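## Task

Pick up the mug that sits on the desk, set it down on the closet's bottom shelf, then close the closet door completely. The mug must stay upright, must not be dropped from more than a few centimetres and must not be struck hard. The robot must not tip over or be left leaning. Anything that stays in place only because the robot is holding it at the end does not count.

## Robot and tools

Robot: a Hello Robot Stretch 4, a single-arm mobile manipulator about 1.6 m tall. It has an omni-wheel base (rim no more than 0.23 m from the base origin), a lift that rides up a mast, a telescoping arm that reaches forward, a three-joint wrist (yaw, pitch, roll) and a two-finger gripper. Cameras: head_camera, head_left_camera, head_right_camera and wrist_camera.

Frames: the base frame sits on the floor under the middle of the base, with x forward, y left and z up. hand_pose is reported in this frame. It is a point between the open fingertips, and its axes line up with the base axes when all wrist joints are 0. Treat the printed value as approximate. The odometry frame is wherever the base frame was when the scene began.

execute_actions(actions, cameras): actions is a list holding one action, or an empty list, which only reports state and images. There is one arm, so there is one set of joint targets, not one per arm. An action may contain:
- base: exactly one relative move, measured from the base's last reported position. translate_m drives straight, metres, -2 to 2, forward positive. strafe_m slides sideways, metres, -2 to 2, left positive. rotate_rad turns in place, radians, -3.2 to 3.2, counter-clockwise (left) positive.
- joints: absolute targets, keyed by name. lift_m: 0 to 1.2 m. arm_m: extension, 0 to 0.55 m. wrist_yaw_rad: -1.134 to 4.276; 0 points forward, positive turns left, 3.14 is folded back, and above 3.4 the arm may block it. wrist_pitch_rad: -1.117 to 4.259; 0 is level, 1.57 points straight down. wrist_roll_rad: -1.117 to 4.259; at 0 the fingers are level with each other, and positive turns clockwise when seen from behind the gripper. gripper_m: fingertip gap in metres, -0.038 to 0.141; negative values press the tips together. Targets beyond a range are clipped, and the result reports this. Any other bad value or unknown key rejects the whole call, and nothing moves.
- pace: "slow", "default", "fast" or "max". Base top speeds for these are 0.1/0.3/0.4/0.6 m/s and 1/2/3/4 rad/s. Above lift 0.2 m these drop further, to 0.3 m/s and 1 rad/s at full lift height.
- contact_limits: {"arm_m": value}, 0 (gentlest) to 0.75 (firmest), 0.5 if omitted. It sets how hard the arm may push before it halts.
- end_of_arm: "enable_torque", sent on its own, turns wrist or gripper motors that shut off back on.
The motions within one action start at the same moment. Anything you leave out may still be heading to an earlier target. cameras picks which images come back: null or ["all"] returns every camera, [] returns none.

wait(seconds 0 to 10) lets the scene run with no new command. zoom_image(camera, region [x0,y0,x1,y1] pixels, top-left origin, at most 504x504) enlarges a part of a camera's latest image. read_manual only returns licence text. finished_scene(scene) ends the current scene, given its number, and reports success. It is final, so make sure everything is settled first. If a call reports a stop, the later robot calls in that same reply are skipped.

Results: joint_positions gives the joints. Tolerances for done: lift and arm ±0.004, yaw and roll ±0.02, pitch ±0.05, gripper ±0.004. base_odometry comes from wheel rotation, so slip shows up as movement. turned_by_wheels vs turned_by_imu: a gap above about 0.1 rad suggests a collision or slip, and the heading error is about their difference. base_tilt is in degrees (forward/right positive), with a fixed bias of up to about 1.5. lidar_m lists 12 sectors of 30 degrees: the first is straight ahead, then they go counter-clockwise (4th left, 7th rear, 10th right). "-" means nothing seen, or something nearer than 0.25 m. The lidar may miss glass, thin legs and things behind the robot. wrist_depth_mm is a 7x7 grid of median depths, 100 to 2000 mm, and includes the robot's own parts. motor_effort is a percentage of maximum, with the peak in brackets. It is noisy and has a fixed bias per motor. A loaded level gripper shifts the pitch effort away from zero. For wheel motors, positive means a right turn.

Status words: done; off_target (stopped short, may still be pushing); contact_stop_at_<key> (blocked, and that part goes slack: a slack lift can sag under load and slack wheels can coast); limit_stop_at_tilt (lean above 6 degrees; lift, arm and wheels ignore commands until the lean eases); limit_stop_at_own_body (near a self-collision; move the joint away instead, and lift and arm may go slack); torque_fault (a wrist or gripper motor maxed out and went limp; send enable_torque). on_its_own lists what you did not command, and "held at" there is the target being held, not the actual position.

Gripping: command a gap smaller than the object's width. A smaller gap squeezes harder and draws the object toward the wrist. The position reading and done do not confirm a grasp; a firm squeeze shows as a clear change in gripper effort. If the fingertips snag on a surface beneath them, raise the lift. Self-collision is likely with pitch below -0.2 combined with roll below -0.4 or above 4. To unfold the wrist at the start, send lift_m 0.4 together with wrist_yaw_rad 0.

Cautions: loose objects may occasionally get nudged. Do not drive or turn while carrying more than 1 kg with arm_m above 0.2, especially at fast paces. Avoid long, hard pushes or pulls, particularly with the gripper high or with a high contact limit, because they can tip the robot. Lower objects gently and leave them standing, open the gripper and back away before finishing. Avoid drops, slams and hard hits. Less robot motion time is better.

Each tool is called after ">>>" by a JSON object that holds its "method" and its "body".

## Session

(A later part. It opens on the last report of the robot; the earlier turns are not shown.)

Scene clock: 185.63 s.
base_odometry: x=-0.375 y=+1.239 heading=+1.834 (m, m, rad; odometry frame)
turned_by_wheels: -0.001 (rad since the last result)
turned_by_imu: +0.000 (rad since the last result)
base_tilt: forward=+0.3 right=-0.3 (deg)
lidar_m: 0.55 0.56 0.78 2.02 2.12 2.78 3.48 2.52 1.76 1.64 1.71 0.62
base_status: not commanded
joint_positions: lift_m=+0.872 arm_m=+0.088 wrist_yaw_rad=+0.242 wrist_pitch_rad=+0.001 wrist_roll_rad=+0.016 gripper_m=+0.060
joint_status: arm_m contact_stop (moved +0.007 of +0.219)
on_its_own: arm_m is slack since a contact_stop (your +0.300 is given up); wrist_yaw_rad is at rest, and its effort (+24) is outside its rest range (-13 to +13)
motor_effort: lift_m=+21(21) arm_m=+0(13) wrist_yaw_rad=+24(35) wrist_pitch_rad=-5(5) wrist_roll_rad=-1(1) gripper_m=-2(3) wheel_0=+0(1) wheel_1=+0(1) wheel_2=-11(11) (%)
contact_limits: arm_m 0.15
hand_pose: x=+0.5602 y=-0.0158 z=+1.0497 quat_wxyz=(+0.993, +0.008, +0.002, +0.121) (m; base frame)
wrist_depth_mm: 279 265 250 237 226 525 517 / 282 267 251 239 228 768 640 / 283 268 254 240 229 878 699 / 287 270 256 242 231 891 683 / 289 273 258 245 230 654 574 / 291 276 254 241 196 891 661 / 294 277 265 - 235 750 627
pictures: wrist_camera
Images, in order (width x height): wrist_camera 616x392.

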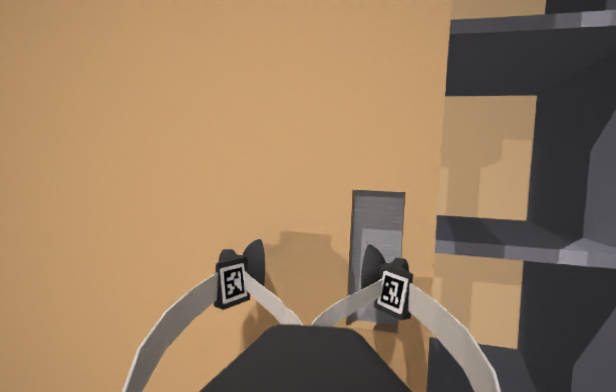

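>>> {"method": "execute_actions", "body": {"actions": [{"base":{"strafe_m":-0.1},"joints":{"wrist_yaw_rad":0.25,"arm_m":0.094},"pace":"slow"}], "cameras": ["wrist_camera","head_camera"]}}

Scene clock: 187.87 s.
base_odometry: x=-0.279 y=+1.265 heading=+1.834 (m, m, rad; odometry frame)
turned_by_wheels: +0.000 (rad since the last result)
turned_by_imu: +0.000 (rad since the last result)
base_tilt: forward=+0.3 right=-0.3 (deg)
lidar_m: 0.54 0.56 0.77 2.15 2.21 2.92 3.51 2.38 1.66 1.55 1.64 0.57
base_status: done
joint_positions: lift_m=+0.872 arm_m=+0.093 wrist_yaw_rad=+0.250 wrist_pitch_rad=+0.002 wrist_roll_rad=+0.016 gripper_m=+0.060
joint_status: all done
motor_effort: lift_m=+21(21) arm_m=+6(11) wrist_yaw_rad=+0(28) wrist_pitch_rad=-7(7) wrist_roll_rad=-1(1) gripper_m=-3(6) wheel_0=+2(11) wheel_1=-3(6) wheel_2=-2(8) (%)
hand_pose: x=+0.5650 y=-0.0133 z=+1.0494 quat_wxyz=(+0.992, +0.008, +0.002, +0.125) (m; base frame)
wrist_depth_mm: 278 262 247 539 580 564 480 / 281 265 248 647 788 741 521 / 283 266 251 960 931 878 287 / 286 268 260 741 917 854 282 / 289 270 258 559 597 634 277 / 290 272 250 249 199 750 274 / 293 273 262 - 809 654 271
pictures: head_camera, wrist_camera
Images, in order (width x height): head_camera 420x560, wrist_camera 616x392.

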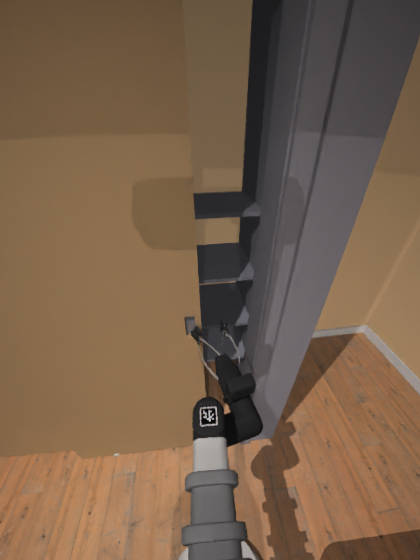

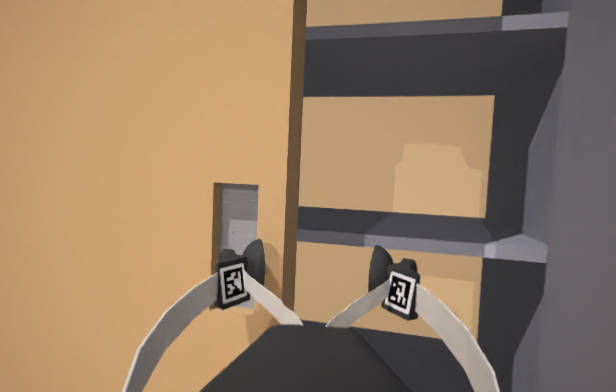

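>>> {"method": "execute_actions", "body": {"actions": [{"joints":{"arm_m":0.0,"gripper_m":-0.02}}], "cameras": []}}

>>> {"method": "execute_actions", "body": {"actions": [{"base":{"strafe_m":0.9},"joints":{"wrist_yaw_rad":-0.3}}], "cameras": ["wrist_camera","head_camera"]}}

Scene clock: 189.70 s.
base_odometry: x=-0.279 y=+1.265 heading=+1.834 (m, m, rad; odometry frame)
turned_by_wheels: +0.000 (rad since the last result)
turned_by_imu: +0.001 (rad since the last result)
base_tilt: forward=+0.4 right=-0.3 (deg)
lidar_m: 0.56 0.58 0.79 2.14 2.19 2.91 3.51 2.37 1.65 1.56 1.62 0.57
base_status: not commanded
joint_positions: lift_m=+0.872 arm_m=+0.001 wrist_yaw_rad=+0.250 wrist_pitch_rad=+0.002 wrist_roll_rad=+0.016 gripper_m=-0.020
joint_status: all done
motor_effort: lift_m=+21(21) arm_m=-6(6) wrist_yaw_rad=-1(1) wrist_pitch_rad=-7(6) wrist_roll_rad=-1(1) gripper_m=-13(12) wheel_0=+2(2) wheel_1=-3(3) wheel_2=-2(2) (%)
hand_pose: x=+0.4731 y=-0.0133 z=+1.0494 quat_wxyz=(+0.992, +0.008, +0.002, +0.125) (m; base frame)
wrist_depth_mm: 389 368 347 332 976 904 314 / 392 368 349 334 778 750 306 / 397 373 351 338 1008 960 298 / 399 375 353 353 1008 866 294 / 404 379 357 336 1025 699 289 / 407 382 181 189 182 768 283 / 410 384 366 - 788 355 282
pictures: none
No camera images: the call's "cameras" was empty. Leave "cameras" out to get every camera's image.

Scene clock: 194.03 s.
base_odometry: x=-1.148 y=+1.031 heading=+1.834 (m, m, rad; odometry frame)
turned_by_wheels: +0.000 (rad since the last result)
turned_by_imu: +0.004 (rad since the last result)
base_tilt: forward=+0.3 right=-0.3 (deg)
lidar_m: 0.54 0.57 0.69 1.25 1.29 1.70 3.56 2.82 2.61 2.47 0.79 0.56
base_status: done
joint_positions: lift_m=+0.872 arm_m=+0.001 wrist_yaw_rad=-0.300 wrist_pitch_rad=+0.002 wrist_roll_rad=+0.016 gripper_m=-0.020
joint_status: all done
motor_effort: lift_m=+21(21) arm_m=-6(6) wrist_yaw_rad=+0(6) wrist_pitch_rad=-7(7) wrist_roll_rad=-1(1) gripper_m=-13(13) wheel_0=+0(9) wheel_1=+1(11) wheel_2=+1(1) (%)
hand_pose: x=+0.4218 y=-0.1687 z=+1.0494 quat_wxyz=(+0.989, +0.008, +0.000, -0.149) (m; base frame)
wrist_depth_mm: 315 338 351 340 370 404 442 / 317 340 353 345 375 407 442 / 320 342 357 349 379 415 452 / 324 343 357 351 384 421 459 / 325 349 362 343 389 427 466 / 329 351 182 189 182 433 473 / 334 349 375 - 402 427 480
pictures: head_camera, wrist_camera
Images, in order (width x height): head_camera 420x560, wrist_camera 616x392.

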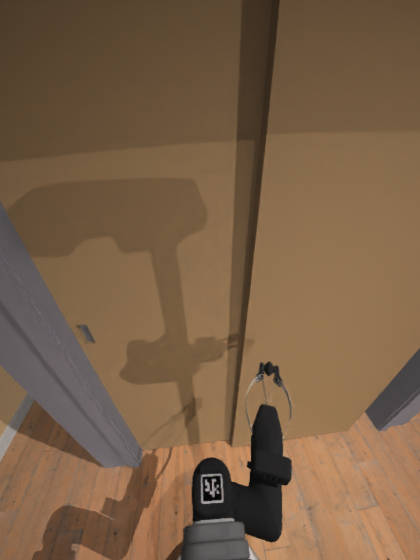

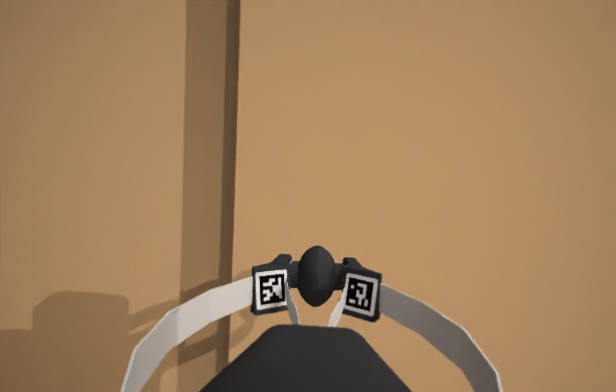

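>>> {"method": "execute_actions", "body": {"actions": [{"base":{"strafe_m":0.09}}], "cameras": []}}

>>> {"method": "execute_actions", "body": {"actions": [{"joints":{"arm_m":0.3},"contact_limits":{"arm_m":0.1},"pace":"slow"}], "cameras": ["wrist_camera"]}}

Scene clock: 195.53 s.
base_odometry: x=-1.234 y=+1.007 heading=+1.834 (m, m, rad; odometry frame)
turned_by_wheels: +0.000 (rad since the last result)
turned_by_imu: +0.001 (rad since the last result)
base_tilt: forward=+0.4 right=-0.3 (deg)
lidar_m: 0.55 0.57 0.70 1.14 1.20 1.58 3.59 2.85 2.73 2.54 0.79 0.55
base_status: done
joint_positions: lift_m=+0.872 arm_m=+0.001 wrist_yaw_rad=-0.300 wrist_pitch_rad=+0.002 wrist_roll_rad=+0.016 gripper_m=-0.020
joint_status: not commanded
motor_effort: lift_m=+21(21) arm_m=-6(6) wrist_yaw_rad=-2(1) wrist_pitch_rad=-7(7) wrist_roll_rad=-1(1) gripper_m=-12(12) wheel_0=+0(9) wheel_1=+1(13) wheel_2=+0(1) (%)
hand_pose: x=+0.4218 y=-0.1687 z=+1.0494 quat_wxyz=(+0.989, +0.008, +0.000, -0.149) (m; base frame)
wrist_depth_mm: 312 332 355 375 366 397 430 / 314 334 359 377 368 402 439 / 317 338 364 379 370 404 445 / 320 342 366 382 377 413 449 / 324 345 370 357 382 421 455 / 325 347 182 189 182 424 462 / 330 345 373 - 397 418 473
pictures: none
No camera images: the call's "cameras" was empty. Leave "cameras" out to get every camera's image.

Scene clock: 198.10 s.
base_odometry: x=-1.234 y=+1.007 heading=+1.833 (m, m, rad; odometry frame)
turned_by_wheels: -0.001 (rad since the last result)
turned_by_imu: +0.000 (rad since the last result)
base_tilt: forward=+0.2 right=-0.1 (deg)
lidar_m: 0.56 0.55 0.72 1.15 1.20 1.57 3.55 2.84 2.71 2.52 0.76 0.56
base_status: not commanded
joint_positions: lift_m=+0.872 arm_m=+0.164 wrist_yaw_rad=-0.315 wrist_pitch_rad=+0.003 wrist_roll_rad=+0.016 gripper_m=-0.020
joint_status: arm_m contact_stop (moved +0.163 of +0.299)
on_its_own: arm_m is slack since a contact_stop (your +0.300 is given up); wrist_yaw_rad is at rest, and its effort (+43) is outside its rest range (-13 to +13)
motor_effort: lift_m=+21(21) arm_m=+0(15) wrist_yaw_rad=+43(51) wrist_pitch_rad=-9(10) wrist_roll_rad=-1(1) gripper_m=-9(13) wheel_0=+1(1) wheel_1=+1(1) wheel_2=-11(10) (%)
contact_limits: arm_m 0.1
hand_pose: x=+0.5817 y=-0.1725 z=+1.0492 quat_wxyz=(+0.988, +0.008, +0.000, -0.157) (m; base frame)
wrist_depth_mm: 179 191 205 222 223 208 226 / 180 193 208 225 220 211 229 / 182 195 211 228 220 213 234 / 183 197 212 230 218 217 236 / 186 200 214 226 208 220 241 / 188 200 174 188 183 223 245 / 190 199 216 - 213 220 249
pictures: wrist_camera
Images, in order (width x height): wrist_camera 616x392.

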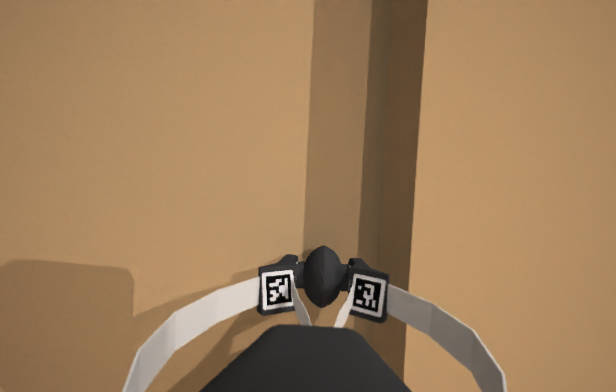

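Tip is on the rear panel next to the edge. Ease off slightly and push right.

>>> {"method": "execute_actions", "body": {"actions": [{"base":{"strafe_m":-0.15},"joints":{"arm_m":0.158,"wrist_yaw_rad":-0.3},"pace":"slow"}], "cameras": ["wrist_camera","head_left_camera"]}}

Scene clock: 200.83 s.
base_odometry: x=-1.090 y=+1.046 heading=+1.833 (m, m, rad; odometry frame)
turned_by_wheels: +0.000 (rad since the last result)
turned_by_imu: +0.002 (rad since the last result)
base_tilt: forward=+0.2 right=-0.2 (deg)
lidar_m: 0.55 0.56 0.67 1.31 1.34 1.77 3.53 2.80 2.56 2.38 0.78 0.58
base_status: done
joint_positions: lift_m=+0.872 arm_m=+0.158 wrist_yaw_rad=-0.295 wrist_pitch_rad=+0.003 wrist_roll_rad=+0.016 gripper_m=-0.020
joint_status: all done
motor_effort: lift_m=+21(21) arm_m=+0(7) wrist_yaw_rad=-13(42) wrist_pitch_rad=-7(9) wrist_roll_rad=-1(1) gripper_m=-13(14) wheel_0=+6(20) wheel_1=-2(5) wheel_2=+1(10) (%)
hand_pose: x=+0.5794 y=-0.1676 z=+1.0493 quat_wxyz=(+0.989, +0.008, +0.000, -0.147) (m; base frame)
wrist_depth_mm: 186 198 212 227 202 214 231 / 188 200 213 230 205 216 235 / 190 202 216 232 206 220 238 / 191 204 219 236 207 224 242 / 192 206 220 230 209 226 245 / 195 206 182 189 181 229 249 / 196 206 222 - 216 228 252
pictures: head_left_camera, wrist_camera
Images, in order (width x height): head_left_camera 420x672, wrist_camera 616x392.

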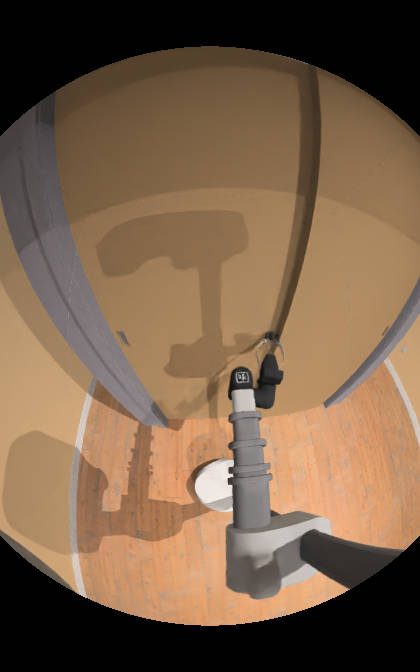

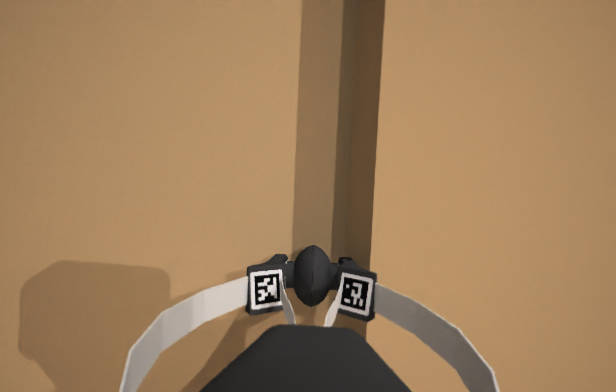

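Working. Continue.

>>> {"method": "execute_actions", "body": {"actions": [{"base":{"strafe_m":-0.09},"joints":{"arm_m":0.166},"pace":"slow"}], "cameras": ["wrist_camera","head_right_camera"]}}

Scene clock: 202.90 s.
base_odometry: x=-1.003 y=+1.069 heading=+1.835 (m, m, rad; odometry frame)
turned_by_wheels: +0.002 (rad since the last result)
turned_by_imu: +0.003 (rad since the last result)
base_tilt: forward=+0.3 right=-0.2 (deg)
lidar_m: 0.57 0.59 0.72 1.39 1.43 1.92 3.56 2.79 2.47 2.30 0.81 0.55
base_status: done
joint_positions: lift_m=+0.872 arm_m=+0.165 wrist_yaw_rad=-0.291 wrist_pitch_rad=+0.002 wrist_roll_rad=+0.016 gripper_m=-0.020
joint_status: all done
on_its_own: wrist_yaw_rad is at rest, and its effort (-25) is outside its rest range (-13 to +13)
motor_effort: lift_m=+21(21) arm_m=+6(12) wrist_yaw_rad=-25(31) wrist_pitch_rad=-6(8) wrist_roll_rad=-1(1) gripper_m=-10(14) wheel_0=+19(19) wheel_1=+3(6) wheel_2=+0(3) (%)
hand_pose: x=+0.5871 y=-0.1665 z=+1.0495 quat_wxyz=(+0.989, +0.008, +0.000, -0.145) (m; base frame)
wrist_depth_mm: 186 197 211 224 193 206 223 / 188 200 212 226 195 210 225 / 190 202 215 229 197 213 229 / 191 203 217 231 199 216 233 / 193 205 217 214 201 218 236 / 195 204 186 186 196 221 238 / 198 207 221 - 205 223 241
pictures: head_right_camera, wrist_camera
Images, in order (width x height): head_right_camera 420x672, wrist_camera 616x392.

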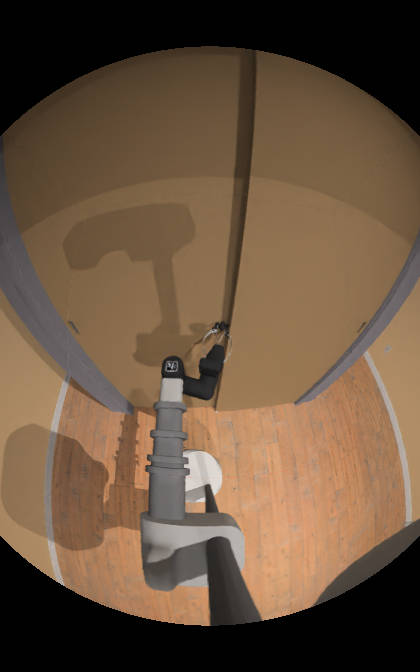

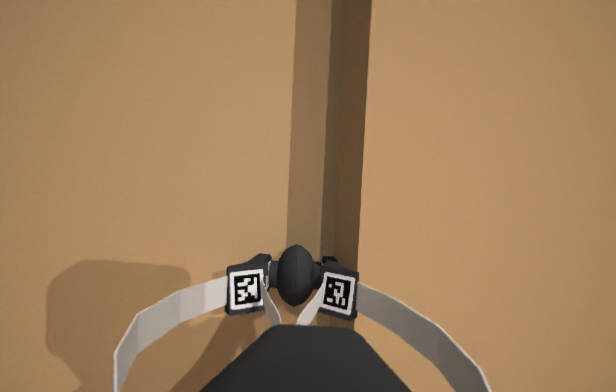

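>>> {"method": "execute_actions", "body": {"actions": [{"base":{"strafe_m":0.02},"joints":{"arm_m":0.0},"pace":"slow"}], "cameras": []}}

>>> {"method": "execute_actions", "body": {"actions": [{"base":{"translate_m":-0.8},"joints":{"wrist_yaw_rad":-0.5},"pace":"fast"}]}}

Scene clock: 205.90 s.
base_odometry: x=-1.022 y=+1.064 heading=+1.835 (m, m, rad; odometry frame)
turned_by_wheels: +0.000 (rad since the last result)
turned_by_imu: +0.001 (rad since the last result)
base_tilt: forward=+0.2 right=-0.3 (deg)
lidar_m: 0.57 0.60 0.71 1.37 1.41 1.91 3.53 2.80 2.47 2.31 0.82 0.56
base_status: done
joint_positions: lift_m=+0.872 arm_m=+0.001 wrist_yaw_rad=-0.300 wrist_pitch_rad=+0.002 wrist_roll_rad=+0.016 gripper_m=-0.020
joint_status: all done
motor_effort: lift_m=+21(21) arm_m=-6(5) wrist_yaw_rad=-1(44) wrist_pitch_rad=-6(7) wrist_roll_rad=+0(1) gripper_m=-14(14) wheel_0=-4(16) wheel_1=+4(8) wheel_2=+2(4) (%)
hand_pose: x=+0.4218 y=-0.1687 z=+1.0495 quat_wxyz=(+0.989, +0.008, +0.000, -0.149) (m; base frame)
wrist_depth_mm: 322 340 366 357 377 410 442 / 324 347 368 364 379 415 449 / 325 347 375 366 384 418 459 / 330 351 379 370 387 424 466 / 332 355 379 362 394 430 473 / 334 357 181 189 182 439 477 / 338 357 384 - 410 430 488
pictures: none
No camera images: the call's "cameras" was empty. Leave "cameras" out to get every camera's image.

Scene clock: 209.40 s.
base_odometry: x=-0.813 y=+0.292 heading=+1.835 (m, m, rad; odometry frame)
turned_by_wheels: +0.000 (rad since the last result)
turned_by_imu: +0.002 (rad since the last result)
base_tilt: forward=+0.3 right=-0.3 (deg)
lidar_m: 1.33 1.40 1.41 1.33 1.36 1.85 2.70 2.00 2.50 2.37 2.43 1.39
base_status: done
joint_positions: lift_m=+0.872 arm_m=+0.001 wrist_yaw_rad=-0.500 wrist_pitch_rad=+0.002 wrist_roll_rad=+0.016 gripper_m=-0.020
joint_status: all done
motor_effort: lift_m=+21(21) arm_m=-6(6) wrist_yaw_rad=+0(7) wrist_pitch_rad=-7(7) wrist_roll_rad=-1(1) gripper_m=-12(14) wheel_0=-2(7) wheel_1=-2(6) wheel_2=+1(11) (%)
hand_pose: x=+0.3833 y=-0.2150 z=+1.0495 quat_wxyz=(+0.969, +0.008, -0.001, -0.247) (m; base frame)
wrist_depth_mm: 976 1042 1138 1281 1464 - - / 976 1060 1138 1308 1464 - - / 976 1060 1160 1308 1537 - - / 976 1078 1182 1336 1537 - - / 1008 1098 1205 1255 1576 - - / 1008 1098 181 189 182 - - / 1008 1098 1182 - - - -
pictures: head_camera, head_left_camera, head_right_camera, wrist_camera
Images, in order (width x height): head_camera 420x560, head_left_camera 420x672, head_right_camera 420x672, wrist_camera 616x392.

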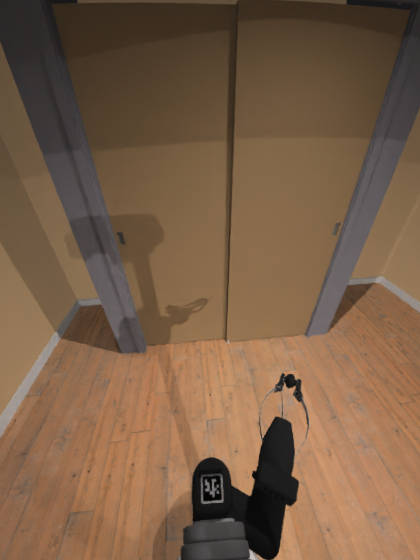

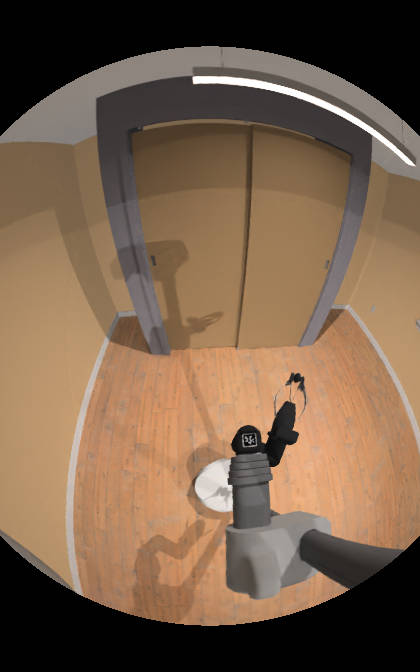

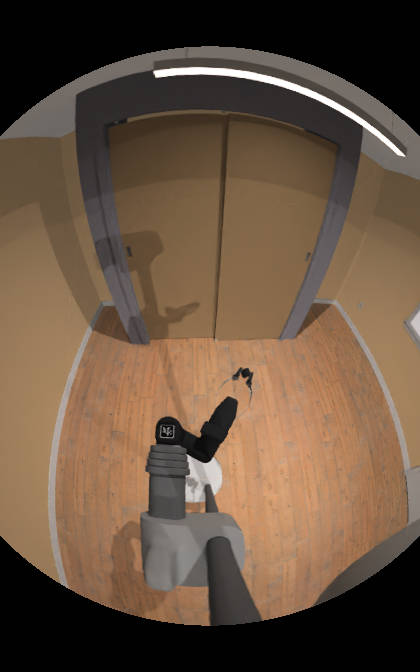

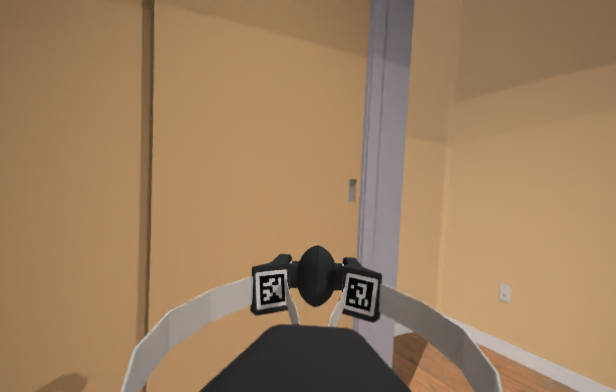

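Both sides look closed.

>>> {"method": "finished_scene", "body": {"scene": 1}}

The scene is finished: the task was done.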